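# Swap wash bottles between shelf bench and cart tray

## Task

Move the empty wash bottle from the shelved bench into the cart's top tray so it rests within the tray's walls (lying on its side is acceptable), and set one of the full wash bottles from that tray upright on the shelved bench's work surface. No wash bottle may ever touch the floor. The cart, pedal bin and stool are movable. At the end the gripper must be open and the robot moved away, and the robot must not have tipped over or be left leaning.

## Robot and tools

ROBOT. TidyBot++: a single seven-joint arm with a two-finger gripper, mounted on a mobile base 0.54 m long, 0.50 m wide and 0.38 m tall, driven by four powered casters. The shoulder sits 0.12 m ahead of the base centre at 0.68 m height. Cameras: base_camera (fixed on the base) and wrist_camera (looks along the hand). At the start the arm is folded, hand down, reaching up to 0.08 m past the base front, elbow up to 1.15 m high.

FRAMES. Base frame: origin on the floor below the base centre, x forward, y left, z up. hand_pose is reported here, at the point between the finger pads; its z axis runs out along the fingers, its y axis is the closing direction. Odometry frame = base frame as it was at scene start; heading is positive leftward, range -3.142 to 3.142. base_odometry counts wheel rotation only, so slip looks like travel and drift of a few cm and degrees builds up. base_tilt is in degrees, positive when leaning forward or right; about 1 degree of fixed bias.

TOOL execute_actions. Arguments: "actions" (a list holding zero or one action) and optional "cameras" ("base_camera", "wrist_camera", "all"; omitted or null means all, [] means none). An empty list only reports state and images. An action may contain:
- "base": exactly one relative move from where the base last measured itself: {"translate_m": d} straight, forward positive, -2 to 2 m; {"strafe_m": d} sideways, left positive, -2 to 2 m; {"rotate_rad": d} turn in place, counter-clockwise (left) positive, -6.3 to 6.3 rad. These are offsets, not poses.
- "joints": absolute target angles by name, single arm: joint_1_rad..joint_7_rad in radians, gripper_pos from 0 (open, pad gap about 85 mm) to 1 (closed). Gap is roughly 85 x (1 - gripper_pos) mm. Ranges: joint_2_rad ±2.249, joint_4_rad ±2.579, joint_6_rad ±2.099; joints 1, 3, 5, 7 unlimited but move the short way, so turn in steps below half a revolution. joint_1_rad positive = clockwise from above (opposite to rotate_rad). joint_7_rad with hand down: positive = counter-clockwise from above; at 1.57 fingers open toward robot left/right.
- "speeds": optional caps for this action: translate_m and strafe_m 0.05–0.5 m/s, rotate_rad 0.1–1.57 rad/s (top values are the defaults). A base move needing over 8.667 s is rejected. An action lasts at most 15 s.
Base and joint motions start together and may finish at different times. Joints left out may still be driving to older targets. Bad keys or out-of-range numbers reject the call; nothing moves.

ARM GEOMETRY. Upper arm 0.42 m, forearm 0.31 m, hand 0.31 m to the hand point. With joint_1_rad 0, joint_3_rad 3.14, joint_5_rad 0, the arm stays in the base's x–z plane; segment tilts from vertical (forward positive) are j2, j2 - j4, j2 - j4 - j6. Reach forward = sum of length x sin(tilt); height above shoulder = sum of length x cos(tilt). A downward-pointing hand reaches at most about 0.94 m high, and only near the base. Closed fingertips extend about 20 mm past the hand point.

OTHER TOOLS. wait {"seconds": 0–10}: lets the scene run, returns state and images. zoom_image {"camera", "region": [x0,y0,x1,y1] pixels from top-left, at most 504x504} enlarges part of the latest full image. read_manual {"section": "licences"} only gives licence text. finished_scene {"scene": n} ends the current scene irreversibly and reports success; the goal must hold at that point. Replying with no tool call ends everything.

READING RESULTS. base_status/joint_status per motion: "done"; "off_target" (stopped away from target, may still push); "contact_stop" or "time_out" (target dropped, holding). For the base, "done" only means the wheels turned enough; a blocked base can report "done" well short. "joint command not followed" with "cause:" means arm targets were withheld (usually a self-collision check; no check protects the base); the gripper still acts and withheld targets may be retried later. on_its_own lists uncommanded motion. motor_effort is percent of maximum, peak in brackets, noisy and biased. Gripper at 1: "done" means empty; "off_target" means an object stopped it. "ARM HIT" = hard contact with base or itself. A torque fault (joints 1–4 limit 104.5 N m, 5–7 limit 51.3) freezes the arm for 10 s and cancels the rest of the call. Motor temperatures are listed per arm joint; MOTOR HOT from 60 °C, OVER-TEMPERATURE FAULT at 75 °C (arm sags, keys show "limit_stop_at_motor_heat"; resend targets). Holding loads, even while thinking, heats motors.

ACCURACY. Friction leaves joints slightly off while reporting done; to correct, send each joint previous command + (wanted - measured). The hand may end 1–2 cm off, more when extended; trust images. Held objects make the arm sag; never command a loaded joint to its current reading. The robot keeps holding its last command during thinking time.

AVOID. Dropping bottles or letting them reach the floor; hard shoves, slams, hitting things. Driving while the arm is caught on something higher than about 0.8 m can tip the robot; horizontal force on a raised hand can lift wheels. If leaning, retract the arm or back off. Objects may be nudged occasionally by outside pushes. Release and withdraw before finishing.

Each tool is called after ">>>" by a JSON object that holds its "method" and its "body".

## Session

>>> {"method": "execute_actions", "body": {"actions": [{"joints":{"joint_6_rad":0.45}}]}}

Scene clock: 1.57 s.
Motor temperatures (°C, as the motors report them): [28 27 25 27 32 42 42]
base_odometry: x=+0.000 y=+0.000 heading=+0.000 (m, m, rad; odometry frame)
base_tilt: forward=+0.4 right=+0.3 (deg)
base_status: not commanded
joint_positions: joint_1_rad=-0.008 joint_2_rad=-0.366 joint_3_rad=+3.102 joint_4_rad=-2.532 joint_5_rad=-0.023 joint_6_rad=+0.423 joint_7_rad=+1.590 gripper_pos=+0.000
joint_status: all done
motor_effort: joint_1_rad=-1(0) joint_2_rad=-6(6) joint_3_rad=+0(0) joint_4_rad=+18(19) joint_5_rad=+0(1) joint_6_rad=+8(9) joint_7_rad=+0(1) (%)
hand_pose: x=+0.5347 y=+0.0195 z=+0.8449 quat_wxyz=(-0.006, +0.765, +0.018, +0.644) (m; base frame)
pictures: base_camera, wrist_camera
Images, in order (width x height): base_camera 644x364, wrist_camera 644x476.

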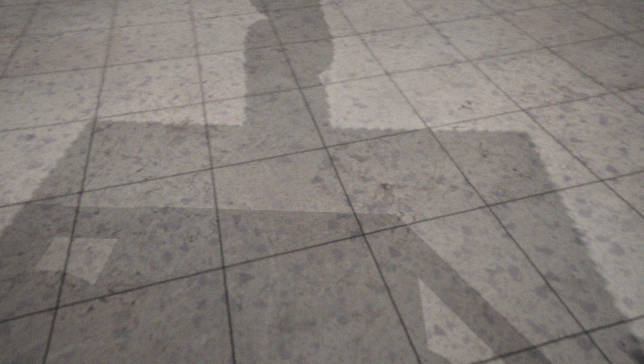

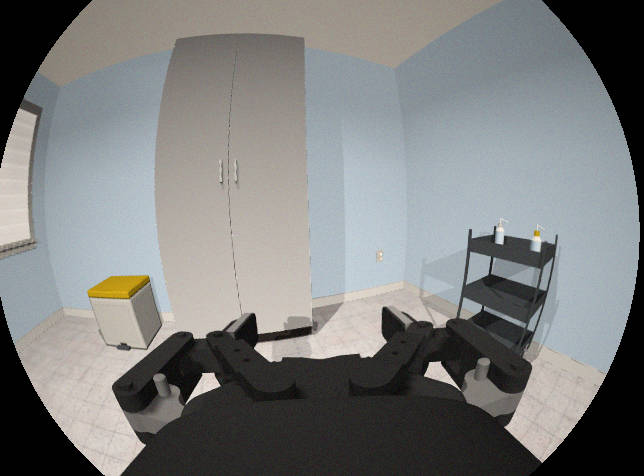

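>>> {"method": "execute_actions", "body": {"actions": [{"base":{"rotate_rad":-3.0}}], "cameras": []}}

>>> {"method": "execute_actions", "body": {"actions": [{"joints":{"joint_4_rad":-2.0,"joint_6_rad":-0.1,"joint_1_rad":0}}]}}

Scene clock: 5.03 s.
Motor temperatures (°C, as the motors report them): [28 27 25 27 32 42 42]
base_odometry: x=+0.000 y=+0.000 heading=-2.999 (m, m, rad; odometry frame)
base_tilt: forward=+0.4 right=+0.4 (deg)
base_status: done
joint_positions: joint_1_rad=-0.008 joint_2_rad=-0.366 joint_3_rad=+3.102 joint_4_rad=-2.532 joint_5_rad=-0.023 joint_6_rad=+0.423 joint_7_rad=+1.590 gripper_pos=+0.000
joint_status: not commanded
motor_effort: joint_1_rad=+0(1) joint_2_rad=-7(7) joint_3_rad=+0(1) joint_4_rad=+19(18) joint_5_rad=+0(0) joint_6_rad=+8(8) joint_7_rad=+0(1) (%)
hand_pose: x=+0.5347 y=+0.0195 z=+0.8449 quat_wxyz=(-0.006, +0.765, +0.018, +0.644) (m; base frame)
pictures: none
No camera images: the call's "cameras" was empty. Leave "cameras" out to get every camera's image.

Scene clock: 6.77 s.
Motor temperatures (°C, as the motors report them): [28 27 25 27 32 42 42]
base_odometry: x=+0.000 y=+0.000 heading=-2.999 (m, m, rad; odometry frame)
base_tilt: forward=+0.4 right=+0.5 (deg)
base_status: not commanded
joint_positions: joint_1_rad=-0.008 joint_2_rad=-0.366 joint_3_rad=+3.102 joint_4_rad=-2.013 joint_5_rad=-0.023 joint_6_rad=-0.052 joint_7_rad=+1.590 gripper_pos=+0.000
joint_status: all done
motor_effort: joint_1_rad=-1(0) joint_2_rad=-9(9) joint_3_rad=+0(0) joint_4_rad=+22(22) joint_5_rad=+0(1) joint_6_rad=+8(8) joint_7_rad=+0(0) (%)
hand_pose: x=+0.5896 y=+0.0277 z=+1.0106 quat_wxyz=(-0.011, +0.751, +0.021, +0.660) (m; base frame)
pictures: base_camera, wrist_camera
Images, in order (width x height): base_camera 644x364, wrist_camera 644x476.

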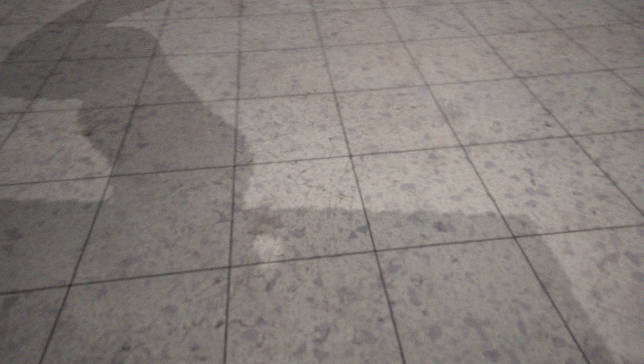

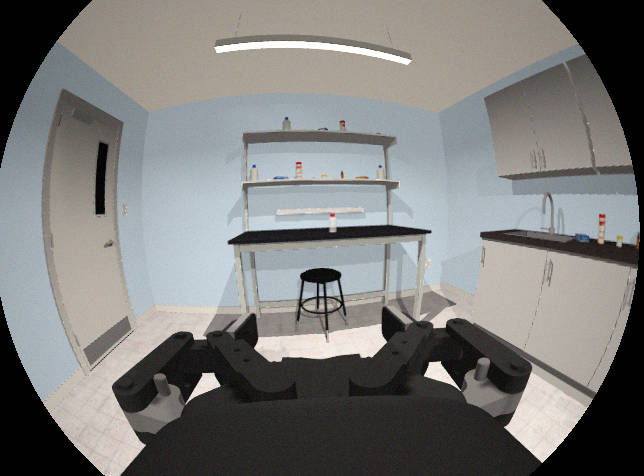

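>>> {"method": "execute_actions", "body": {"actions": [{"base":{"rotate_rad":0.1}}], "cameras": []}}

>>> {"method": "execute_actions", "body": {"actions": [{"base":{"translate_m":1.0},"joints":{"joint_2_rad":-0.12,"joint_4_rad":-1.5,"joint_6_rad":-0.4}}]}}

Scene clock: 7.97 s.
Motor temperatures (°C, as the motors report them): [28 27 25 27 32 42 42]
base_odometry: x=+0.000 y=+0.000 heading=-2.900 (m, m, rad; odometry frame)
base_tilt: forward=+0.4 right=+0.3 (deg)
base_status: done
joint_positions: joint_1_rad=-0.008 joint_2_rad=-0.366 joint_3_rad=+3.100 joint_4_rad=-2.013 joint_5_rad=-0.023 joint_6_rad=-0.052 joint_7_rad=+1.590 gripper_pos=+0.000
joint_status: not commanded
motor_effort: joint_1_rad=+0(1) joint_2_rad=-10(10) joint_3_rad=+0(2) joint_4_rad=+21(21) joint_5_rad=+1(0) joint_6_rad=+8(8) joint_7_rad=+0(0) (%)
hand_pose: x=+0.5896 y=+0.0287 z=+1.0105 quat_wxyz=(-0.012, +0.751, +0.021, +0.660) (m; base frame)
pictures: none
No camera images: the call's "cameras" was empty. Leave "cameras" out to get every camera's image.

Scene clock: 11.33 s.
Motor temperatures (°C, as the motors report them): [28 27 25 27 32 42 42]
base_odometry: x=-0.972 y=-0.238 heading=-2.900 (m, m, rad; odometry frame)
base_tilt: forward=+0.4 right=+0.4 (deg)
base_status: done
joint_positions: joint_1_rad=-0.008 joint_2_rad=-0.125 joint_3_rad=+3.100 joint_4_rad=-1.514 joint_5_rad=-0.023 joint_6_rad=-0.354 joint_7_rad=+1.590 gripper_pos=+0.000
joint_status: all done
motor_effort: joint_1_rad=+0(1) joint_2_rad=-20(21) joint_3_rad=+0(1) joint_4_rad=+21(22) joint_5_rad=+0(0) joint_6_rad=+8(9) joint_7_rad=+1(0) (%)
hand_pose: x=+0.6811 y=+0.0338 z=+1.1023 quat_wxyz=(-0.018, +0.765, +0.022, +0.643) (m; base frame)
pictures: base_camera, wrist_camera
Images, in order (width x height): base_camera 644x364, wrist_camera 644x476.

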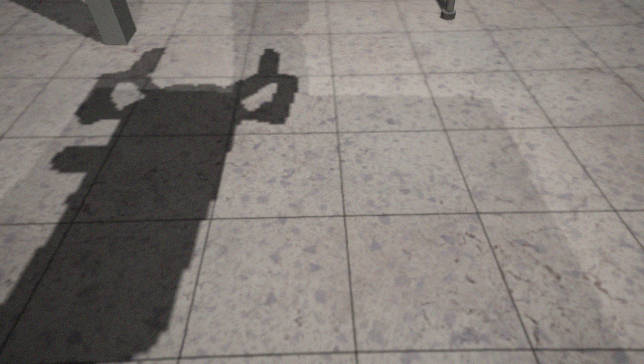

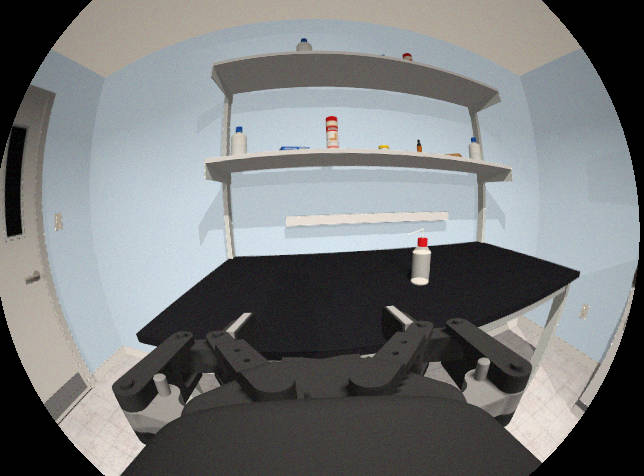

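>>> {"method": "execute_actions", "body": {"actions": [{"base":{"strafe_m":-0.36},"joints":{"joint_2_rad":-0.2,"joint_4_rad":-2.22,"joint_6_rad":0.5}}], "cameras": []}}

>>> {"method": "execute_actions", "body": {"actions": [{"base":{"translate_m":0.5},"speeds":{"translate_m":0.3}}]}}

Scene clock: 14.07 s.
Motor temperatures (°C, as the motors report them): [28 27 25 27 32 42 42]
base_odometry: x=-1.058 y=+0.112 heading=-2.900 (m, m, rad; odometry frame)
base_tilt: forward=+0.5 right=+0.3 (deg)
base_status: done
joint_positions: joint_1_rad=-0.008 joint_2_rad=-0.180 joint_3_rad=+3.101 joint_4_rad=-2.206 joint_5_rad=-0.023 joint_6_rad=+0.453 joint_7_rad=+1.590 gripper_pos=+0.000
joint_status: all done
motor_effort: joint_1_rad=+0(3) joint_2_rad=-14(19) joint_3_rad=+0(2) joint_4_rad=+20(22) joint_5_rad=+1(1) joint_6_rad=+8(9) joint_7_rad=+0(0) (%)
hand_pose: x=+0.6362 y=+0.0247 z=+0.9565 quat_wxyz=(-0.011, +0.708, +0.015, +0.706) (m; base frame)
pictures: none
No camera images: the call's "cameras" was empty. Leave "cameras" out to get every camera's image.

Scene clock: 16.70 s.
Motor temperatures (°C, as the motors report them): [28 27 25 27 32 42 42]
base_odometry: x=-1.544 y=-0.008 heading=-2.900 (m, m, rad; odometry frame)
base_tilt: forward=+0.4 right=+0.3 (deg)
base_status: done
joint_positions: joint_1_rad=-0.008 joint_2_rad=-0.191 joint_3_rad=+3.101 joint_4_rad=-2.207 joint_5_rad=-0.023 joint_6_rad=+0.454 joint_7_rad=+1.590 gripper_pos=+0.000
joint_status: not commanded
motor_effort: joint_1_rad=-1(0) joint_2_rad=-13(17) joint_3_rad=+0(0) joint_4_rad=+20(21) joint_5_rad=+1(0) joint_6_rad=+8(9) joint_7_rad=+0(0) (%)
hand_pose: x=+0.6332 y=+0.0247 z=+0.9618 quat_wxyz=(-0.011, +0.704, +0.015, +0.710) (m; base frame)
pictures: base_camera, wrist_camera
Images, in order (width x height): base_camera 644x364, wrist_camera 644x476.

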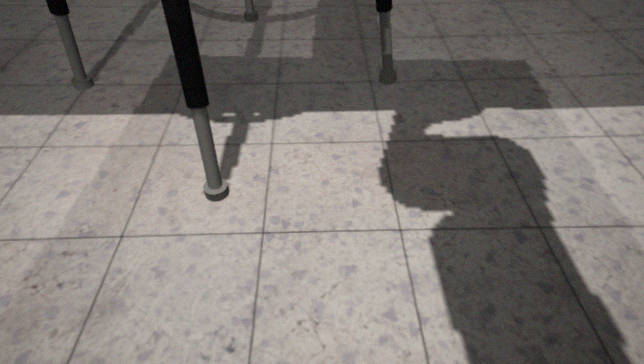

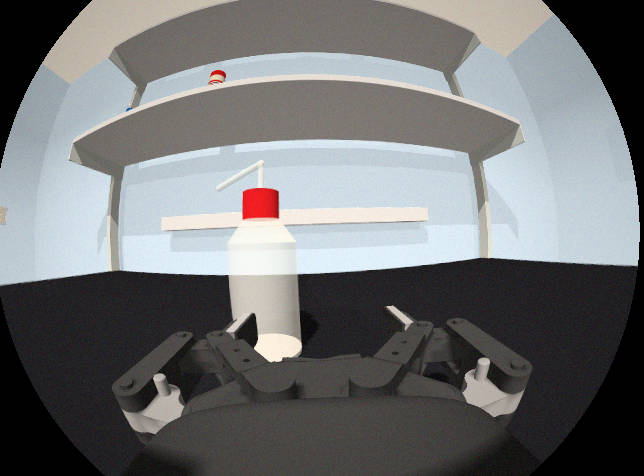

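>>> {"method": "execute_actions", "body": {"actions": [{"base":{"translate_m":-0.04}}], "cameras": []}}

>>> {"method": "execute_actions", "body": {"actions": [{"base":{"strafe_m":0.055}}], "cameras": ["wrist_camera"]}}

Scene clock: 17.90 s.
Motor temperatures (°C, as the motors report them): [28 27 25 27 32 42 42]
base_odometry: x=-1.504 y=+0.002 heading=-2.900 (m, m, rad; odometry frame)
base_tilt: forward=+0.4 right=+0.4 (deg)
base_status: done
joint_positions: joint_1_rad=-0.008 joint_2_rad=-0.199 joint_3_rad=+3.101 joint_4_rad=-2.209 joint_5_rad=-0.023 joint_6_rad=+0.455 joint_7_rad=+1.590 gripper_pos=+0.000
joint_status: not commanded
motor_effort: joint_1_rad=+0(1) joint_2_rad=-14(18) joint_3_rad=+0(0) joint_4_rad=+20(21) joint_5_rad=+0(1) joint_6_rad=+9(9) joint_7_rad=+0(0) (%)
hand_pose: x=+0.6308 y=+0.0247 z=+0.9652 quat_wxyz=(-0.011, +0.702, +0.015, +0.712) (m; base frame)
pictures: none
No camera images: the call's "cameras" was empty. Leave "cameras" out to get every camera's image.

Scene clock: 18.93 s.
Motor temperatures (°C, as the motors report them): [28 27 25 27 32 42 42]
base_odometry: x=-1.491 y=-0.052 heading=-2.900 (m, m, rad; odometry frame)
base_tilt: forward=+0.4 right=+0.3 (deg)
base_status: done
joint_positions: joint_1_rad=-0.008 joint_2_rad=-0.199 joint_3_rad=+3.101 joint_4_rad=-2.209 joint_5_rad=-0.023 joint_6_rad=+0.455 joint_7_rad=+1.590 gripper_pos=+0.000
joint_status: not commanded
motor_effort: joint_1_rad=+0(2) joint_2_rad=-14(14) joint_3_rad=+0(2) joint_4_rad=+20(20) joint_5_rad=+1(1) joint_6_rad=+9(9) joint_7_rad=+0(0) (%)
hand_pose: x=+0.6308 y=+0.0248 z=+0.9652 quat_wxyz=(-0.011, +0.702, +0.015, +0.712) (m; base frame)
pictures: wrist_camera
Images, in order (width x height): wrist_camera 644x476.

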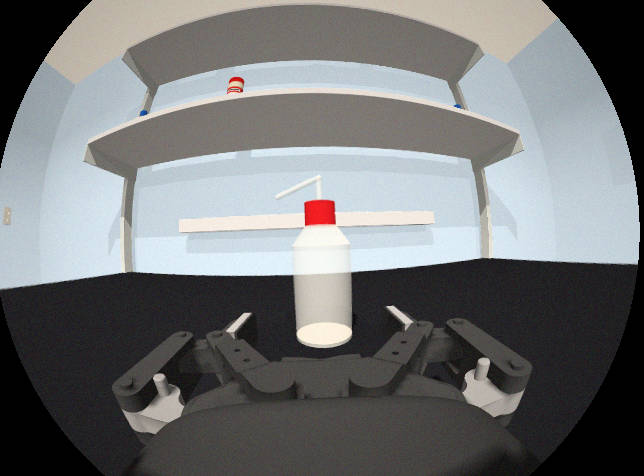

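>>> {"method": "execute_actions", "body": {"actions": [{"base":{"translate_m":0.14},"joints":{"joint_2_rad":-0.16},"speeds":{"translate_m":0.1}}], "cameras": ["wrist_camera"]}}

Scene clock: 21.07 s.
Motor temperatures (°C, as the motors report them): [28 27 25 27 32 42 42]
base_odometry: x=-1.627 y=-0.086 heading=-2.900 (m, m, rad; odometry frame)
base_tilt: forward=+0.5 right=+0.4 (deg)
base_status: done
joint_positions: joint_1_rad=-0.008 joint_2_rad=-0.175 joint_3_rad=+3.101 joint_4_rad=-2.209 joint_5_rad=-0.023 joint_6_rad=+0.459 joint_7_rad=+1.590 gripper_pos=+0.000
joint_status: all done
motor_effort: joint_1_rad=+0(1) joint_2_rad=-13(16) joint_3_rad=+0(0) joint_4_rad=+19(21) joint_5_rad=+0(1) joint_6_rad=+7(9) joint_7_rad=+0(1) (%)
hand_pose: x=+0.6372 y=+0.0249 z=+0.9541 quat_wxyz=(-0.011, +0.709, +0.015, +0.705) (m; base frame)
pictures: wrist_camera
Images, in order (width x height): wrist_camera 644x476.

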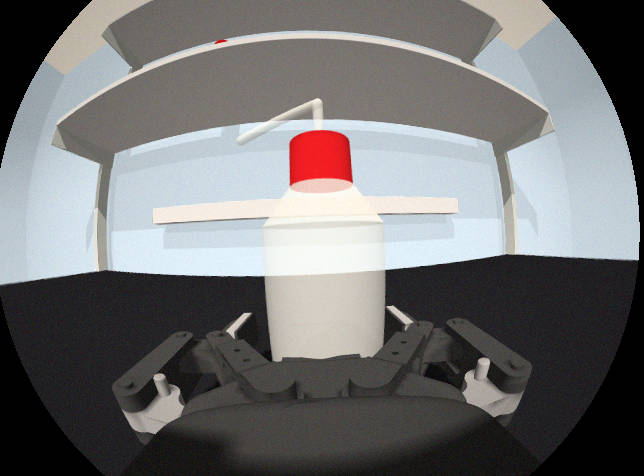

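>>> {"method": "execute_actions", "body": {"actions": [{"joints":{"gripper_pos":1}}], "cameras": []}}

>>> {"method": "execute_actions", "body": {"actions": [{"joints":{"joint_2_rad":-0.3,"joint_4_rad":-2.05,"joint_6_rad":0.15}}], "cameras": []}}

>>> {"method": "execute_actions", "body": {"actions": [{"base":{"translate_m":-0.6}}], "cameras": []}}

>>> {"method": "execute_actions", "body": {"actions": [{"base":{"rotate_rad":1.57},"joints":{"joint_1_rad":0.45,"joint_6_rad":-0.6}}]}}

Scene clock: 22.40 s.
Motor temperatures (°C, as the motors report them): [28 27 25 27 32 42 42]
base_odometry: x=-1.627 y=-0.086 heading=-2.900 (m, m, rad; odometry frame)
base_tilt: forward=+0.4 right=+0.3 (deg)
base_status: not commanded
joint_positions: joint_1_rad=-0.008 joint_2_rad=-0.175 joint_3_rad=+3.101 joint_4_rad=-2.209 joint_5_rad=-0.023 joint_6_rad=+0.459 joint_7_rad=+1.590 gripper_pos=+0.448
joint_status: gripper_pos off_target (ended at +0.448, target +1.000)
motor_effort: joint_1_rad=+0(1) joint_2_rad=-14(13) joint_3_rad=+0(0) joint_4_rad=+19(18) joint_5_rad=+1(1) joint_6_rad=+7(8) joint_7_rad=+1(1) (%)
hand_pose: x=+0.6372 y=+0.0249 z=+0.9541 quat_wxyz=(-0.011, +0.709, +0.015, +0.705) (m; base frame)
pictures: none
No camera images: the call's "cameras" was empty. Leave "cameras" out to get every camera's image.

Scene clock: 23.53 s.
Motor temperatures (°C, as the motors report them): [28 27 25 27 32 42 42]
base_odometry: x=-1.627 y=-0.086 heading=-2.900 (m, m, rad; odometry frame)
base_tilt: forward=+0.4 right=+0.4 (deg)
base_status: not commanded
joint_positions: joint_1_rad=-0.008 joint_2_rad=-0.292 joint_3_rad=+3.101 joint_4_rad=-2.060 joint_5_rad=-0.023 joint_6_rad=+0.196 joint_7_rad=+1.590 gripper_pos=+0.448
joint_status: all done
motor_effort: joint_1_rad=+0(0) joint_2_rad=-12(18) joint_3_rad=+0(0) joint_4_rad=+22(22) joint_5_rad=+0(1) joint_6_rad=+9(10) joint_7_rad=+1(0) (%)
hand_pose: x=+0.6163 y=+0.0272 z=+1.0224 quat_wxyz=(-0.012, +0.707, +0.018, +0.706) (m; base frame)
pictures: none
No camera images: the call's "cameras" was empty. Leave "cameras" out to get every camera's image.

Scene clock: 26.20 s.
Motor temperatures (°C, as the motors report them): [28 27 25 27 32 42 42]
base_odometry: x=-1.045 y=+0.058 heading=-2.899 (m, m, rad; odometry frame)
base_tilt: forward=+0.4 right=+0.4 (deg)
base_status: done
joint_positions: joint_1_rad=-0.008 joint_2_rad=-0.299 joint_3_rad=+3.101 joint_4_rad=-2.060 joint_5_rad=-0.023 joint_6_rad=+0.192 joint_7_rad=+1.590 gripper_pos=+0.448
joint_status: not commanded
motor_effort: joint_1_rad=+0(3) joint_2_rad=-11(16) joint_3_rad=+0(3) joint_4_rad=+22(22) joint_5_rad=+1(1) joint_6_rad=+9(10) joint_7_rad=+1(0) (%)
hand_pose: x=+0.6139 y=+0.0271 z=+1.0247 quat_wxyz=(-0.012, +0.706, +0.018, +0.708) (m; base frame)
pictures: none
No camera images: the call's "cameras" was empty. Leave "cameras" out to get every camera's image.

Scene clock: 28.67 s.
Motor temperatures (°C, as the motors report them): [28 27 25 27 32 42 42]
base_odometry: x=-1.045 y=+0.058 heading=-1.329 (m, m, rad; odometry frame)
base_tilt: forward=+0.4 right=+0.3 (deg)
base_status: done
joint_positions: joint_1_rad=+0.424 joint_2_rad=-0.299 joint_3_rad=+3.101 joint_4_rad=-2.060 joint_5_rad=-0.023 joint_6_rad=-0.557 joint_7_rad=+1.590 gripper_pos=+0.448
joint_status: all done
motor_effort: joint_1_rad=+0(2) joint_2_rad=-10(13) joint_3_rad=+0(2) joint_4_rad=+20(22) joint_5_rad=+0(0) joint_6_rad=+7(9) joint_7_rad=+0(0) (%)
hand_pose: x=+0.5040 y=-0.1486 z=+0.8126 quat_wxyz=(+0.076, +0.900, -0.171, +0.393) (m; base frame)
pictures: base_camera, wrist_camera
Images, in order (width x height): base_camera 644x364, wrist_camera 644x476.

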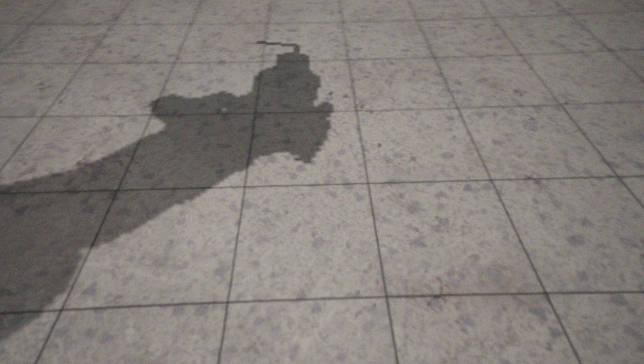

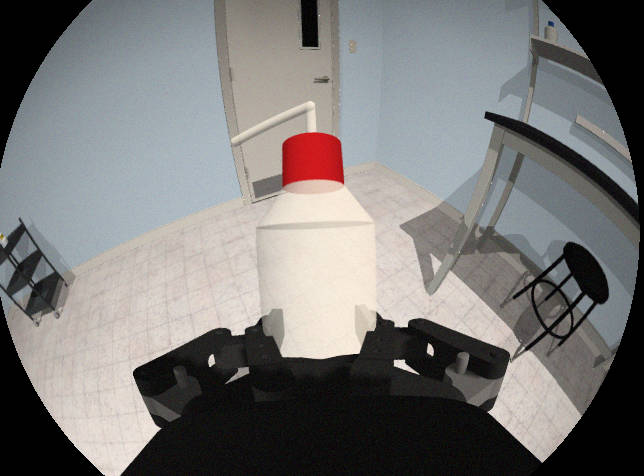

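>>> {"method": "execute_actions", "body": {"actions": [{"base":{"rotate_rad":0.12}}], "cameras": []}}

>>> {"method": "execute_actions", "body": {"actions": [{"base":{"strafe_m":1.7},"joints":{"joint_1_rad":0.2}}]}}

Scene clock: 29.97 s.
Motor temperatures (°C, as the motors report them): [28 27 25 27 32 42 42]
base_odometry: x=-1.045 y=+0.058 heading=-1.210 (m, m, rad; odometry frame)
base_tilt: forward=+0.4 right=+0.3 (deg)
base_status: done
joint_positions: joint_1_rad=+0.429 joint_2_rad=-0.299 joint_3_rad=+3.100 joint_4_rad=-2.060 joint_5_rad=-0.023 joint_6_rad=-0.557 joint_7_rad=+1.590 gripper_pos=+0.448
joint_status: not commanded
motor_effort: joint_1_rad=+0(1) joint_2_rad=-11(11) joint_3_rad=+0(2) joint_4_rad=+20(20) joint_5_rad=+0(0) joint_6_rad=+7(7) joint_7_rad=+0(1) (%)
hand_pose: x=+0.5033 y=-0.1506 z=+0.8126 quat_wxyz=(+0.077, +0.900, -0.173, +0.393) (m; base frame)
pictures: none
No camera images: the call's "cameras" was empty. Leave "cameras" out to get every camera's image.

Scene clock: 34.73 s.
Motor temperatures (°C, as the motors report them): [28 27 25 27 32 42 42]
base_odometry: x=+0.545 y=+0.661 heading=-1.209 (m, m, rad; odometry frame)
base_tilt: forward=+0.4 right=+0.3 (deg)
base_status: done
joint_positions: joint_1_rad=+0.223 joint_2_rad=-0.299 joint_3_rad=+3.100 joint_4_rad=-2.060 joint_5_rad=-0.023 joint_6_rad=-0.557 joint_7_rad=+1.590 gripper_pos=+0.448
joint_status: all done
motor_effort: joint_1_rad=-1(3) joint_2_rad=-11(12) joint_3_rad=+0(2) joint_4_rad=+20(21) joint_5_rad=+0(0) joint_6_rad=+7(7) joint_7_rad=+0(1) (%)
hand_pose: x=+0.5260 y=-0.0686 z=+0.8126 quat_wxyz=(+0.037, +0.913, -0.079, +0.399) (m; base frame)
pictures: base_camera, wrist_camera
Images, in order (width x height): base_camera 644x364, wrist_camera 644x476.

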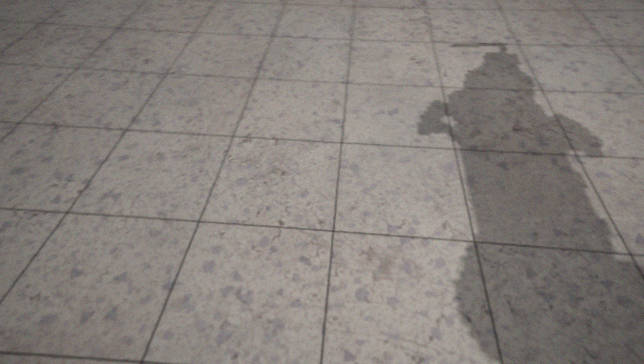

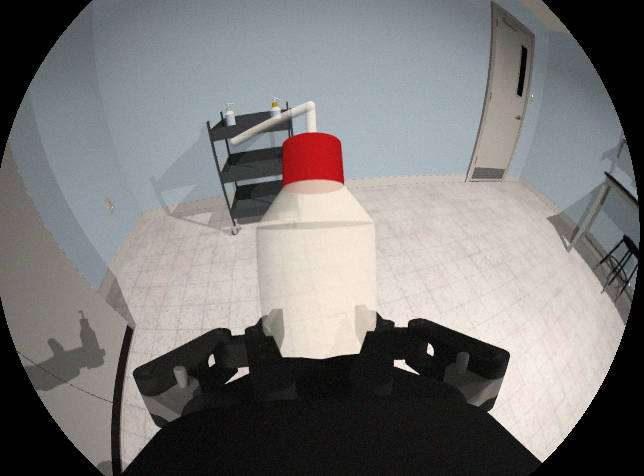

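>>> {"method": "execute_actions", "body": {"actions": [{"base":{"translate_m":0.9},"joints":{"joint_1_rad":0.45}}]}}

Scene clock: 38.10 s.
Motor temperatures (°C, as the motors report them): [28 27 25 27 32 42 42]
base_odometry: x=+0.864 y=-0.181 heading=-1.209 (m, m, rad; odometry frame)
base_tilt: forward=+0.4 right=+0.3 (deg)
base_status: done
joint_positions: joint_1_rad=+0.429 joint_2_rad=-0.299 joint_3_rad=+3.100 joint_4_rad=-2.060 joint_5_rad=-0.023 joint_6_rad=-0.558 joint_7_rad=+1.590 gripper_pos=+0.448
joint_status: all done
motor_effort: joint_1_rad=-1(3) joint_2_rad=-10(13) joint_3_rad=+0(1) joint_4_rad=+21(21) joint_5_rad=+0(0) joint_6_rad=+7(7) joint_7_rad=+1(1) (%)
hand_pose: x=+0.5031 y=-0.1502 z=+0.8122 quat_wxyz=(+0.077, +0.900, -0.173, +0.392) (m; base frame)
pictures: base_camera, wrist_camera
Images, in order (width x height): base_camera 644x364, wrist_camera 644x476.

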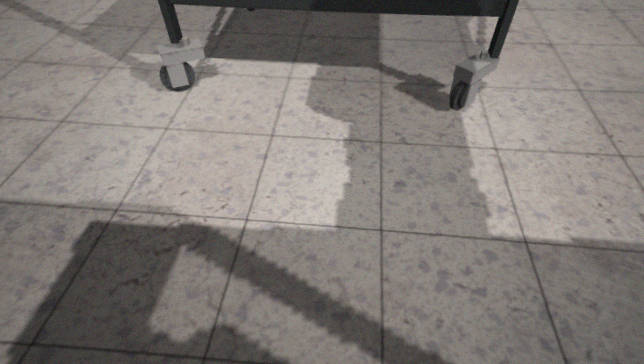

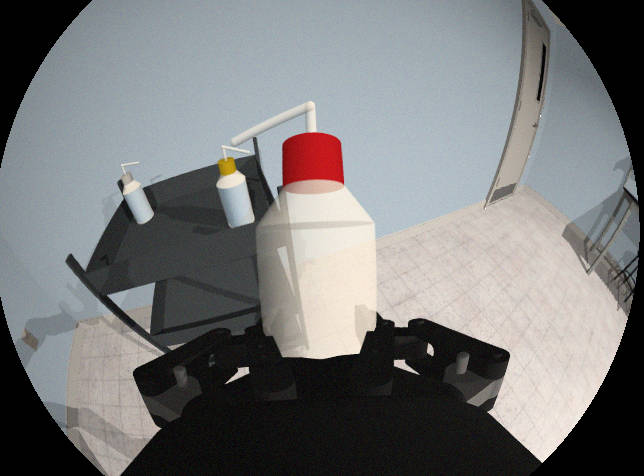

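>>> {"method": "execute_actions", "body": {"actions": [{"joints":{"joint_2_rad":-0.05,"joint_4_rad":-1.85,"joint_6_rad":-0.15}}], "cameras": []}}

>>> {"method": "execute_actions", "body": {"actions": [{"base":{"translate_m":0.14},"joints":{"joint_1_rad":0.0},"speeds":{"translate_m":0.1}}], "cameras": []}}

>>> {"method": "execute_actions", "body": {"actions": [{"joints":{"joint_2_rad":0.13,"joint_4_rad":-1.97,"joint_6_rad":0.08}}]}}

Scene clock: 40.10 s.
Motor temperatures (°C, as the motors report them): [28 27 25 27 32 42 42]
base_odometry: x=+0.864 y=-0.181 heading=-1.209 (m, m, rad; odometry frame)
base_tilt: forward=+0.4 right=+0.3 (deg)
base_status: not commanded
joint_positions: joint_1_rad=+0.429 joint_2_rad=-0.058 joint_3_rad=+3.100 joint_4_rad=-1.863 joint_5_rad=-0.023 joint_6_rad=-0.194 joint_7_rad=+1.590 gripper_pos=+0.448
joint_status: all done
motor_effort: joint_1_rad=+0(1) joint_2_rad=-20(21) joint_3_rad=+0(0) joint_4_rad=+21(22) joint_5_rad=+0(1) joint_6_rad=+8(8) joint_7_rad=+0(0) (%)
hand_pose: x=+0.6425 y=-0.2100 z=+0.8993 quat_wxyz=(+0.102, +0.826, -0.162, +0.531) (m; base frame)
pictures: none
No camera images: the call's "cameras" was empty. Leave "cameras" out to get every camera's image.

Scene clock: 42.03 s.
Motor temperatures (°C, as the motors report them): [28 27 25 27 32 42 42]
base_odometry: x=+0.914 y=-0.312 heading=-1.208 (m, m, rad; odometry frame)
base_tilt: forward=+0.4 right=+0.3 (deg)
base_status: done
joint_positions: joint_1_rad=+0.021 joint_2_rad=-0.053 joint_3_rad=+3.100 joint_4_rad=-1.863 joint_5_rad=-0.023 joint_6_rad=-0.194 joint_7_rad=+1.590 gripper_pos=+0.448
joint_status: all done
motor_effort: joint_1_rad=-1(2) joint_2_rad=-21(23) joint_3_rad=+0(2) joint_4_rad=+21(22) joint_5_rad=+1(0) joint_6_rad=+8(9) joint_7_rad=+0(1) (%)
hand_pose: x=+0.6839 y=+0.0144 z=+0.8968 quat_wxyz=(-0.007, +0.843, +0.009, +0.539) (m; base frame)
pictures: none
No camera images: the call's "cameras" was empty. Leave "cameras" out to get every camera's image.

Scene clock: 43.30 s.
Motor temperatures (°C, as the motors report them): [28 27 25 27 32 42 42]
base_odometry: x=+0.914 y=-0.312 heading=-1.208 (m, m, rad; odometry frame)
base_tilt: forward=+0.4 right=+0.4 (deg)
base_status: not commanded
joint_positions: joint_1_rad=+0.021 joint_2_rad=+0.134 joint_3_rad=+3.100 joint_4_rad=-1.966 joint_5_rad=-0.023 joint_6_rad=+0.029 joint_7_rad=+1.590 gripper_pos=+0.448
joint_status: all done
motor_effort: joint_1_rad=+0(1) joint_2_rad=-25(28) joint_3_rad=-1(1) joint_4_rad=+19(22) joint_5_rad=+1(0) joint_6_rad=+8(9) joint_7_rad=+0(0) (%)
hand_pose: x=+0.7192 y=+0.0122 z=+0.7908 quat_wxyz=(-0.008, +0.860, +0.005, +0.510) (m; base frame)
pictures: base_camera, wrist_camera
Images, in order (width x height): base_camera 644x364, wrist_camera 644x476.

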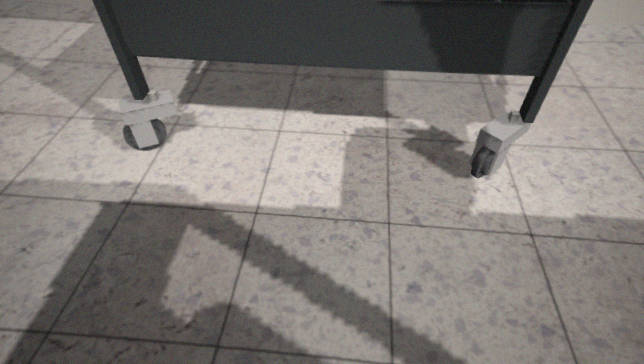

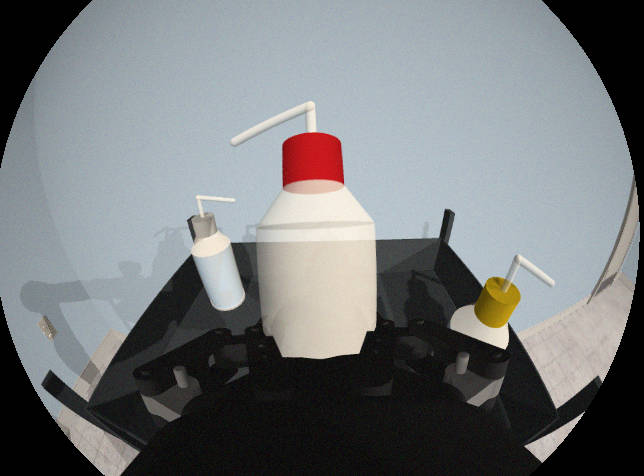

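>>> {"method": "execute_actions", "body": {"actions": [{"joints":{"joint_1_rad":0.08,"joint_2_rad":0.215,"joint_4_rad":-2.03,"joint_6_rad":0.25}}], "cameras": ["wrist_camera"]}}

>>> {"method": "execute_actions", "body": {"actions": [{"joints":{"gripper_pos":0.1}}], "cameras": ["wrist_camera"]}}

Scene clock: 44.53 s.
Motor temperatures (°C, as the motors report them): [28 27 25 27 32 42 42]
base_odometry: x=+0.914 y=-0.312 heading=-1.208 (m, m, rad; odometry frame)
base_tilt: forward=+0.5 right=+0.3 (deg)
base_status: not commanded
joint_positions: joint_1_rad=+0.064 joint_2_rad=+0.210 joint_3_rad=+3.100 joint_4_rad=-2.020 joint_5_rad=-0.023 joint_6_rad=+0.202 joint_7_rad=+1.590 gripper_pos=+0.448
joint_status: all done
motor_effort: joint_1_rad=+0(2) joint_2_rad=-26(31) joint_3_rad=+0(2) joint_4_rad=+19(19) joint_5_rad=+0(1) joint_6_rad=+8(8) joint_7_rad=+1(0) (%)
hand_pose: x=+0.7338 y=-0.0151 z=+0.7635 quat_wxyz=(+0.004, +0.849, -0.015, +0.528) (m; base frame)
pictures: wrist_camera
Images, in order (width x height): wrist_camera 644x476.

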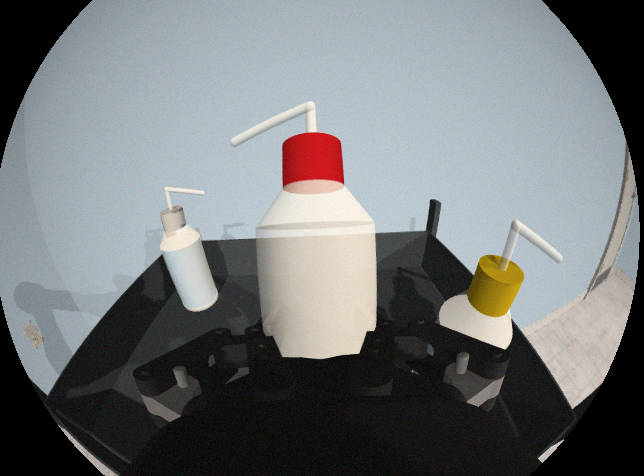

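Scene clock: 45.57 s.
Motor temperatures (°C, as the motors report them): [28 27 25 27 32 42 42]
base_odometry: x=+0.914 y=-0.312 heading=-1.208 (m, m, rad; odometry frame)
base_tilt: forward=+0.5 right=+0.4 (deg)
base_status: not commanded
joint_positions: joint_1_rad=+0.064 joint_2_rad=+0.210 joint_3_rad=+3.100 joint_4_rad=-2.020 joint_5_rad=-0.023 joint_6_rad=+0.202 joint_7_rad=+1.590 gripper_pos=+0.100
joint_status: all done
motor_effort: joint_1_rad=+0(0) joint_2_rad=-27(28) joint_3_rad=-1(1) joint_4_rad=+18(18) joint_5_rad=+0(0) joint_6_rad=+8(8) joint_7_rad=+0(1) (%)
hand_pose: x=+0.7338 y=-0.0151 z=+0.7635 quat_wxyz=(+0.004, +0.849, -0.015, +0.528) (m; base frame)
pictures: wrist_camera
Images, in order (width x height): wrist_camera 644x476.

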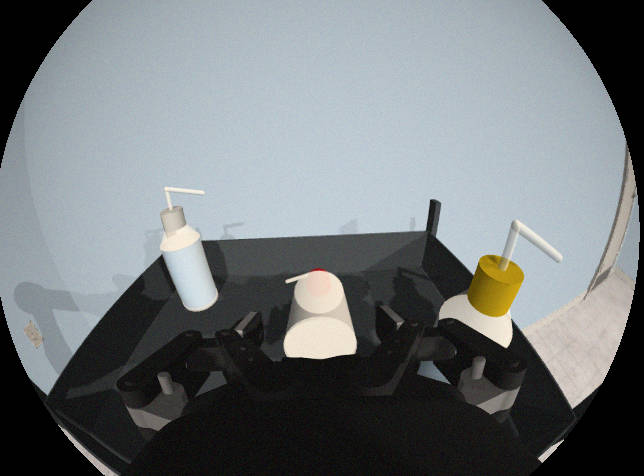

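>>> {"method": "execute_actions", "body": {"actions": [{"joints":{"joint_2_rad":0.0,"joint_4_rad":-1.9,"joint_6_rad":-0.1}}], "cameras": []}}

>>> {"method": "execute_actions", "body": {"actions": [{"base":{"translate_m":-0.2},"joints":{"gripper_pos":0.0}}], "cameras": []}}

>>> {"method": "execute_actions", "body": {"actions": [{"joints":{"joint_1_rad":0.21,"joint_2_rad":0.28,"joint_4_rad":-1.88,"joint_6_rad":0.22}}], "cameras": ["wrist_camera"]}}

Scene clock: 47.17 s.
Motor temperatures (°C, as the motors report them): [28 27 25 27 32 42 42]
base_odometry: x=+0.914 y=-0.312 heading=-1.208 (m, m, rad; odometry frame)
base_tilt: forward=+0.5 right=+0.4 (deg)
base_status: not commanded
joint_positions: joint_1_rad=+0.064 joint_2_rad=+0.000 joint_3_rad=+3.100 joint_4_rad=-1.909 joint_5_rad=-0.023 joint_6_rad=-0.052 joint_7_rad=+1.590 gripper_pos=+0.100
joint_status: all done
motor_effort: joint_1_rad=-1(1) joint_2_rad=-22(29) joint_3_rad=+0(1) joint_4_rad=+21(20) joint_5_rad=+0(1) joint_6_rad=+8(9) joint_7_rad=+0(1) (%)
hand_pose: x=+0.7030 y=-0.0114 z=+0.8803 quat_wxyz=(+0.005, +0.830, -0.011, +0.557) (m; base frame)
pictures: none
No camera images: the call's "cameras" was empty. Leave "cameras" out to get every camera's image.

Scene clock: 48.80 s.
Motor temperatures (°C, as the motors report them): [28 27 25 27 32 42 42]
base_odometry: x=+0.843 y=-0.124 heading=-1.208 (m, m, rad; odometry frame)
base_tilt: forward=+0.4 right=+0.3 (deg)
base_status: done
joint_positions: joint_1_rad=+0.065 joint_2_rad=+0.000 joint_3_rad=+3.100 joint_4_rad=-1.909 joint_5_rad=-0.023 joint_6_rad=-0.055 joint_7_rad=+1.590 gripper_pos=+0.000
joint_status: all done
motor_effort: joint_1_rad=+0(4) joint_2_rad=-22(26) joint_3_rad=-1(4) joint_4_rad=+20(21) joint_5_rad=+1(0) joint_6_rad=+8(8) joint_7_rad=-1(0) (%)
hand_pose: x=+0.7026 y=-0.0120 z=+0.8795 quat_wxyz=(+0.005, +0.831, -0.011, +0.556) (m; base frame)
pictures: none
No camera images: the call's "cameras" was empty. Leave "cameras" out to get every camera's image.

Scene clock: 50.30 s.
Motor temperatures (°C, as the motors report them): [28 27 25 27 32 42 42]
base_odometry: x=+0.843 y=-0.124 heading=-1.208 (m, m, rad; odometry frame)
base_tilt: forward=+0.4 right=+0.4 (deg)
base_status: not commanded
joint_positions: joint_1_rad=+0.188 joint_2_rad=+0.277 joint_3_rad=+3.100 joint_4_rad=-1.896 joint_5_rad=-0.023 joint_6_rad=+0.172 joint_7_rad=+1.590 gripper_pos=+0.000
joint_status: all done
motor_effort: joint_1_rad=-1(1) joint_2_rad=-30(30) joint_3_rad=-1(1) joint_4_rad=+18(20) joint_5_rad=+1(0) joint_6_rad=+8(8) joint_7_rad=+0(0) (%)
hand_pose: x=+0.7682 y=-0.0978 z=+0.7785 quat_wxyz=(+0.036, +0.839, -0.068, +0.538) (m; base frame)
pictures: wrist_camera
Images, in order (width x height): wrist_camera 644x476.

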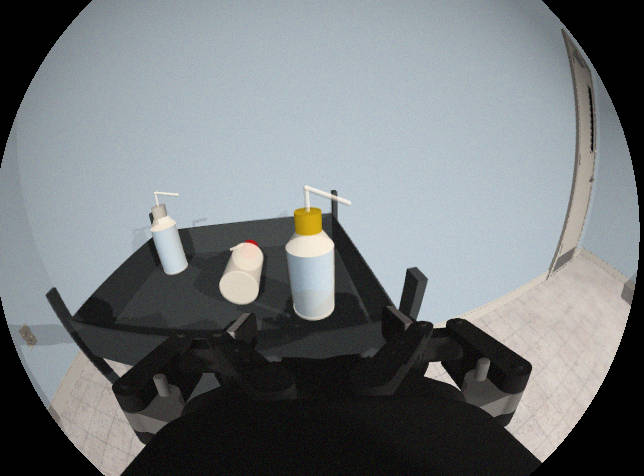

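>>> {"method": "execute_actions", "body": {"actions": [{"base":{"translate_m":0.12},"joints":{"joint_2_rad":0.25},"speeds":{"translate_m":0.1}}], "cameras": ["wrist_camera"]}}

Scene clock: 52.50 s.
Motor temperatures (°C, as the motors report them): [28 27 25 27 32 42 42]
base_odometry: x=+0.886 y=-0.237 heading=-1.208 (m, m, rad; odometry frame)
base_tilt: forward=+0.5 right=+0.4 (deg)
base_status: done
joint_positions: joint_1_rad=+0.188 joint_2_rad=+0.259 joint_3_rad=+3.100 joint_4_rad=-1.890 joint_5_rad=-0.023 joint_6_rad=+0.174 joint_7_rad=+1.590 gripper_pos=+0.000
joint_status: all done
motor_effort: joint_1_rad=-1(1) joint_2_rad=-29(33) joint_3_rad=-1(2) joint_4_rad=+19(19) joint_5_rad=+0(1) joint_6_rad=+8(8) joint_7_rad=+0(0) (%)
hand_pose: x=+0.7683 y=-0.0978 z=+0.7942 quat_wxyz=(+0.037, +0.832, -0.067, +0.549) (m; base frame)
pictures: wrist_camera
Images, in order (width x height): wrist_camera 644x476.

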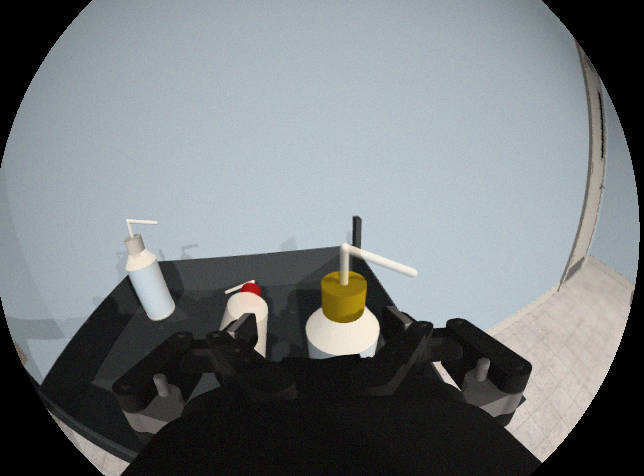

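>>> {"method": "execute_actions", "body": {"actions": [{"base":{"translate_m":0.065},"joints":{"joint_1_rad":0.27},"speeds":{"translate_m":0.08}}], "cameras": ["wrist_camera"]}}

Scene clock: 54.03 s.
Motor temperatures (°C, as the motors report them): [28 27 25 27 32 42 42]
base_odometry: x=+0.909 y=-0.298 heading=-1.208 (m, m, rad; odometry frame)
base_tilt: forward=+0.5 right=+0.3 (deg)
base_status: done
joint_positions: joint_1_rad=+0.253 joint_2_rad=+0.258 joint_3_rad=+3.101 joint_4_rad=-1.890 joint_5_rad=-0.023 joint_6_rad=+0.174 joint_7_rad=+1.590 gripper_pos=+0.000
joint_status: all done
motor_effort: joint_1_rad=-1(2) joint_2_rad=-28(31) joint_3_rad=-1(3) joint_4_rad=+19(20) joint_5_rad=+0(1) joint_6_rad=+8(8) joint_7_rad=+1(0) (%)
hand_pose: x=+0.7605 y=-0.1398 z=+0.7954 quat_wxyz=(+0.055, +0.829, -0.094, +0.549) (m; base frame)
pictures: wrist_camera
Images, in order (width x height): wrist_camera 644x476.

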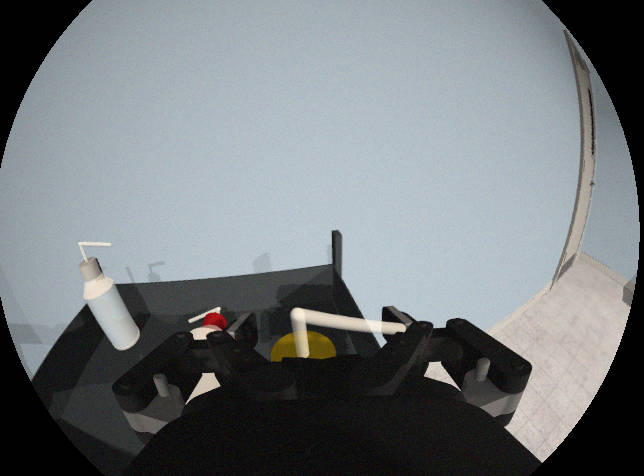

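>>> {"method": "execute_actions", "body": {"actions": [{"joints":{"joint_1_rad":0.22,"joint_2_rad":0.29}}], "cameras": ["wrist_camera"]}}

>>> {"method": "execute_actions", "body": {"actions": [{"joints":{"gripper_pos":1}}], "cameras": ["wrist_camera"]}}

Scene clock: 55.00 s.
Motor temperatures (°C, as the motors report them): [28 27 25 27 32 42 42]
base_odometry: x=+0.909 y=-0.297 heading=-1.208 (m, m, rad; odometry frame)
base_tilt: forward=+0.4 right=+0.3 (deg)
base_status: not commanded
joint_positions: joint_1_rad=+0.236 joint_2_rad=+0.275 joint_3_rad=+3.101 joint_4_rad=-1.890 joint_5_rad=-0.023 joint_6_rad=+0.174 joint_7_rad=+1.590 gripper_pos=+0.000
joint_status: all done
motor_effort: joint_1_rad=+0(2) joint_2_rad=-30(30) joint_3_rad=-1(2) joint_4_rad=+19(18) joint_5_rad=+1(1) joint_6_rad=+8(8) joint_7_rad=+1(0) (%)
hand_pose: x=+0.7646 y=-0.1295 z=+0.7838 quat_wxyz=(+0.049, +0.834, -0.088, +0.542) (m; base frame)
pictures: wrist_camera
Images, in order (width x height): wrist_camera 644x476.

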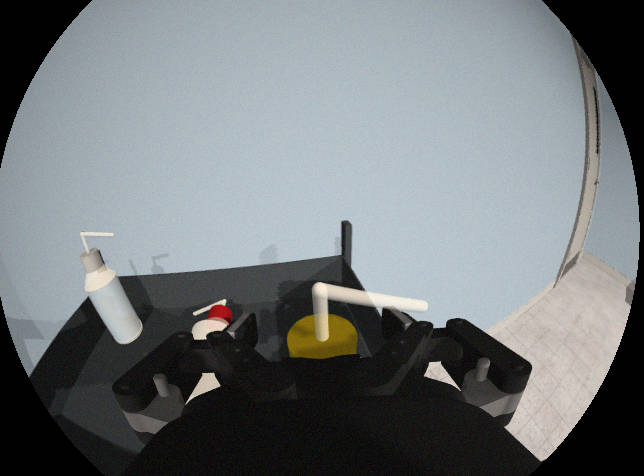

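Scene clock: 56.10 s.
Motor temperatures (°C, as the motors report them): [28 27 25 27 32 42 42]
base_odometry: x=+0.909 y=-0.297 heading=-1.208 (m, m, rad; odometry frame)
base_tilt: forward=+0.5 right=+0.4 (deg)
base_status: not commanded
joint_positions: joint_1_rad=+0.236 joint_2_rad=+0.275 joint_3_rad=+3.101 joint_4_rad=-1.890 joint_5_rad=-0.023 joint_6_rad=+0.176 joint_7_rad=+1.590 gripper_pos=+0.643
joint_status: gripper_pos off_target (ended at +0.643, target +1.000)
motor_effort: joint_1_rad=-1(3) joint_2_rad=-29(32) joint_3_rad=-1(3) joint_4_rad=+18(19) joint_5_rad=+1(0) joint_6_rad=+7(9) joint_7_rad=+0(1) (%)
hand_pose: x=+0.7650 y=-0.1296 z=+0.7845 quat_wxyz=(+0.049, +0.834, -0.088, +0.543) (m; base frame)
pictures: wrist_camera
Images, in order (width x height): wrist_camera 644x476.

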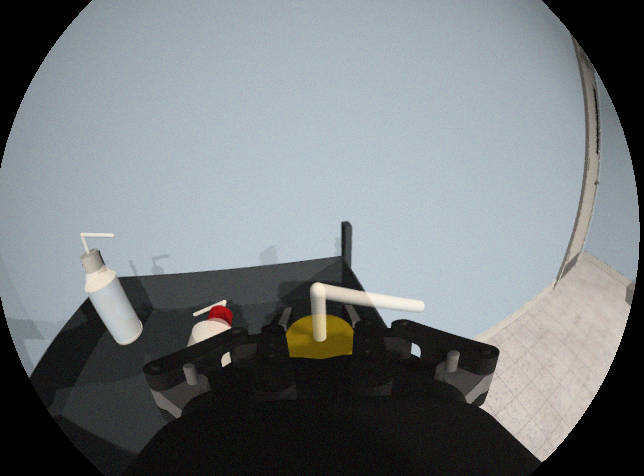

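>>> {"method": "execute_actions", "body": {"actions": [{"joints":{"joint_2_rad":0.0,"joint_4_rad":-1.8,"joint_6_rad":-0.1}}], "cameras": []}}

>>> {"method": "execute_actions", "body": {"actions": [{"joints":{"joint_2_rad":-0.12,"joint_4_rad":-1.28,"joint_6_rad":-0.73}}], "cameras": ["wrist_camera"]}}

>>> {"method": "execute_actions", "body": {"actions": [{"base":{"translate_m":-0.5},"speeds":{"translate_m":0.3}}], "cameras": []}}

>>> {"method": "execute_actions", "body": {"actions": [{"base":{"rotate_rad":-1.69},"joints":{"joint_1_rad":0.0},"speeds":{"rotate_rad":0.7}}], "cameras": []}}

>>> {"method": "execute_actions", "body": {"actions": [{"base":{"strafe_m":-0.3}}], "cameras": []}}

>>> {"method": "execute_actions", "body": {"actions": [{"base":{"translate_m":1.9}}]}}

Scene clock: 58.23 s.
Motor temperatures (°C, as the motors report them): [28 27 25 27 32 42 42]
base_odometry: x=+0.909 y=-0.297 heading=-1.208 (m, m, rad; odometry frame)
base_tilt: forward=+0.5 right=+0.3 (deg)
base_status: not commanded
joint_positions: joint_1_rad=+0.236 joint_2_rad=+0.013 joint_3_rad=+3.101 joint_4_rad=-1.822 joint_5_rad=-0.023 joint_6_rad=-0.068 joint_7_rad=+1.590 gripper_pos=+0.643
joint_status: all done
motor_effort: joint_1_rad=-1(1) joint_2_rad=-26(36) joint_3_rad=-1(1) joint_4_rad=+23(24) joint_5_rad=+0(0) joint_6_rad=+10(10) joint_7_rad=+0(0) (%)
hand_pose: x=+0.7106 y=-0.1150 z=+0.9189 quat_wxyz=(+0.054, +0.810, -0.081, +0.578) (m; base frame)
pictures: none
No camera images: the call's "cameras" was empty. Leave "cameras" out to get every camera's image.

Scene clock: 60.00 s.
Motor temperatures (°C, as the motors report them): [28 27 25 27 32 42 42]
base_odometry: x=+0.909 y=-0.297 heading=-1.208 (m, m, rad; odometry frame)
base_tilt: forward=+0.4 right=+0.3 (deg)
base_status: not commanded
joint_positions: joint_1_rad=+0.236 joint_2_rad=-0.099 joint_3_rad=+3.101 joint_4_rad=-1.304 joint_5_rad=-0.023 joint_6_rad=-0.698 joint_7_rad=+1.590 gripper_pos=+0.643
joint_status: all done
motor_effort: joint_1_rad=-1(0) joint_2_rad=-20(28) joint_3_rad=+0(0) joint_4_rad=+24(25) joint_5_rad=+0(0) joint_6_rad=+10(11) joint_7_rad=+0(0) (%)
hand_pose: x=+0.6559 y=-0.0982 z=+1.1113 quat_wxyz=(+0.053, +0.811, -0.073, +0.578) (m; base frame)
pictures: wrist_camera
Images, in order (width x height): wrist_camera 644x476.

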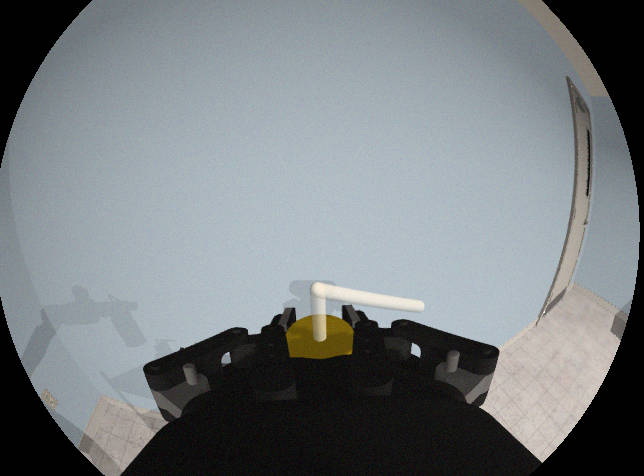

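Scene clock: 62.70 s.
Motor temperatures (°C, as the motors report them): [28 27 25 27 32 42 42]
base_odometry: x=+0.732 y=+0.170 heading=-1.208 (m, m, rad; odometry frame)
base_tilt: forward=+0.4 right=+0.4 (deg)
base_status: done
joint_positions: joint_1_rad=+0.235 joint_2_rad=-0.104 joint_3_rad=+3.101 joint_4_rad=-1.304 joint_5_rad=-0.023 joint_6_rad=-0.701 joint_7_rad=+1.590 gripper_pos=+0.643
joint_status: not commanded
motor_effort: joint_1_rad=+0(4) joint_2_rad=-19(25) joint_3_rad=+0(4) joint_4_rad=+23(24) joint_5_rad=+0(1) joint_6_rad=+10(11) joint_7_rad=+0(0) (%)
hand_pose: x=+0.6534 y=-0.0975 z=+1.1134 quat_wxyz=(+0.053, +0.810, -0.073, +0.579) (m; base frame)
pictures: none
No camera images: the call's "cameras" was empty. Leave "cameras" out to get every camera's image.

Scene clock: 65.83 s.
Motor temperatures (°C, as the motors report them): [28 27 25 27 32 42 42]
base_odometry: x=+0.732 y=+0.170 heading=-2.898 (m, m, rad; odometry frame)
base_tilt: forward=+0.4 right=+0.4 (deg)
base_status: done
joint_positions: joint_1_rad=+0.020 joint_2_rad=-0.104 joint_3_rad=+3.102 joint_4_rad=-1.304 joint_5_rad=-0.023 joint_6_rad=-0.701 joint_7_rad=+1.590 gripper_pos=+0.643
joint_status: all done
motor_effort: joint_1_rad=-1(3) joint_2_rad=-20(22) joint_3_rad=-1(3) joint_4_rad=+22(24) joint_5_rad=+1(1) joint_6_rad=+11(11) joint_7_rad=+0(0) (%)
hand_pose: x=+0.6619 y=+0.0182 z=+1.1134 quat_wxyz=(-0.010, +0.814, +0.014, +0.581) (m; base frame)
pictures: none
No camera images: the call's "cameras" was empty. Leave "cameras" out to get every camera's image.

Scene clock: 67.73 s.
Motor temperatures (°C, as the motors report them): [28 27 25 27 32 42 42]
base_odometry: x=+0.660 y=+0.462 heading=-2.898 (m, m, rad; odometry frame)
base_tilt: forward=+0.4 right=+0.4 (deg)
base_status: done
joint_positions: joint_1_rad=+0.018 joint_2_rad=-0.104 joint_3_rad=+3.105 joint_4_rad=-1.304 joint_5_rad=-0.023 joint_6_rad=-0.701 joint_7_rad=+1.590 gripper_pos=+0.643
joint_status: not commanded
motor_effort: joint_1_rad=-1(3) joint_2_rad=-20(21) joint_3_rad=+0(4) joint_4_rad=+23(23) joint_5_rad=+0(1) joint_6_rad=+11(10) joint_7_rad=+0(0) (%)
hand_pose: x=+0.6619 y=+0.0181 z=+1.1134 quat_wxyz=(-0.010, +0.814, +0.014, +0.581) (m; base frame)
pictures: none
No camera images: the call's "cameras" was empty. Leave "cameras" out to get every camera's image.

Scene clock: 72.90 s.
Motor temperatures (°C, as the motors report them): [28 27 25 27 32 42 42]
base_odometry: x=-1.185 y=+0.005 heading=-2.898 (m, m, rad; odometry frame)
base_tilt: forward=+0.5 right=+0.3 (deg)
base_status: done
joint_positions: joint_1_rad=+0.018 joint_2_rad=-0.103 joint_3_rad=+3.105 joint_4_rad=-1.304 joint_5_rad=-0.023 joint_6_rad=-0.703 joint_7_rad=+1.590 gripper_pos=+0.643
joint_status: not commanded
motor_effort: joint_1_rad=+0(2) joint_2_rad=-21(24) joint_3_rad=+0(1) joint_4_rad=+24(24) joint_5_rad=+0(0) joint_6_rad=+10(11) joint_7_rad=-1(0) (%)
hand_pose: x=+0.6623 y=+0.0181 z=+1.1124 quat_wxyz=(-0.010, +0.814, +0.014, +0.580) (m; base frame)
pictures: base_camera, wrist_camera
Images, in order (width x height): base_camera 644x364, wrist_camera 644x476.

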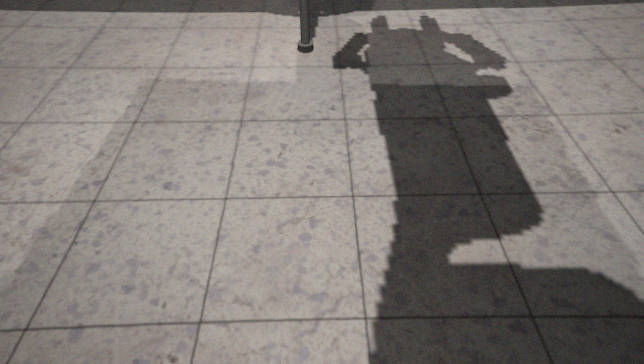

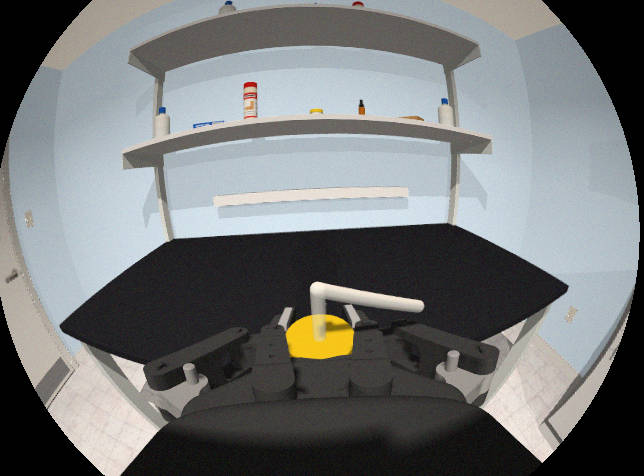

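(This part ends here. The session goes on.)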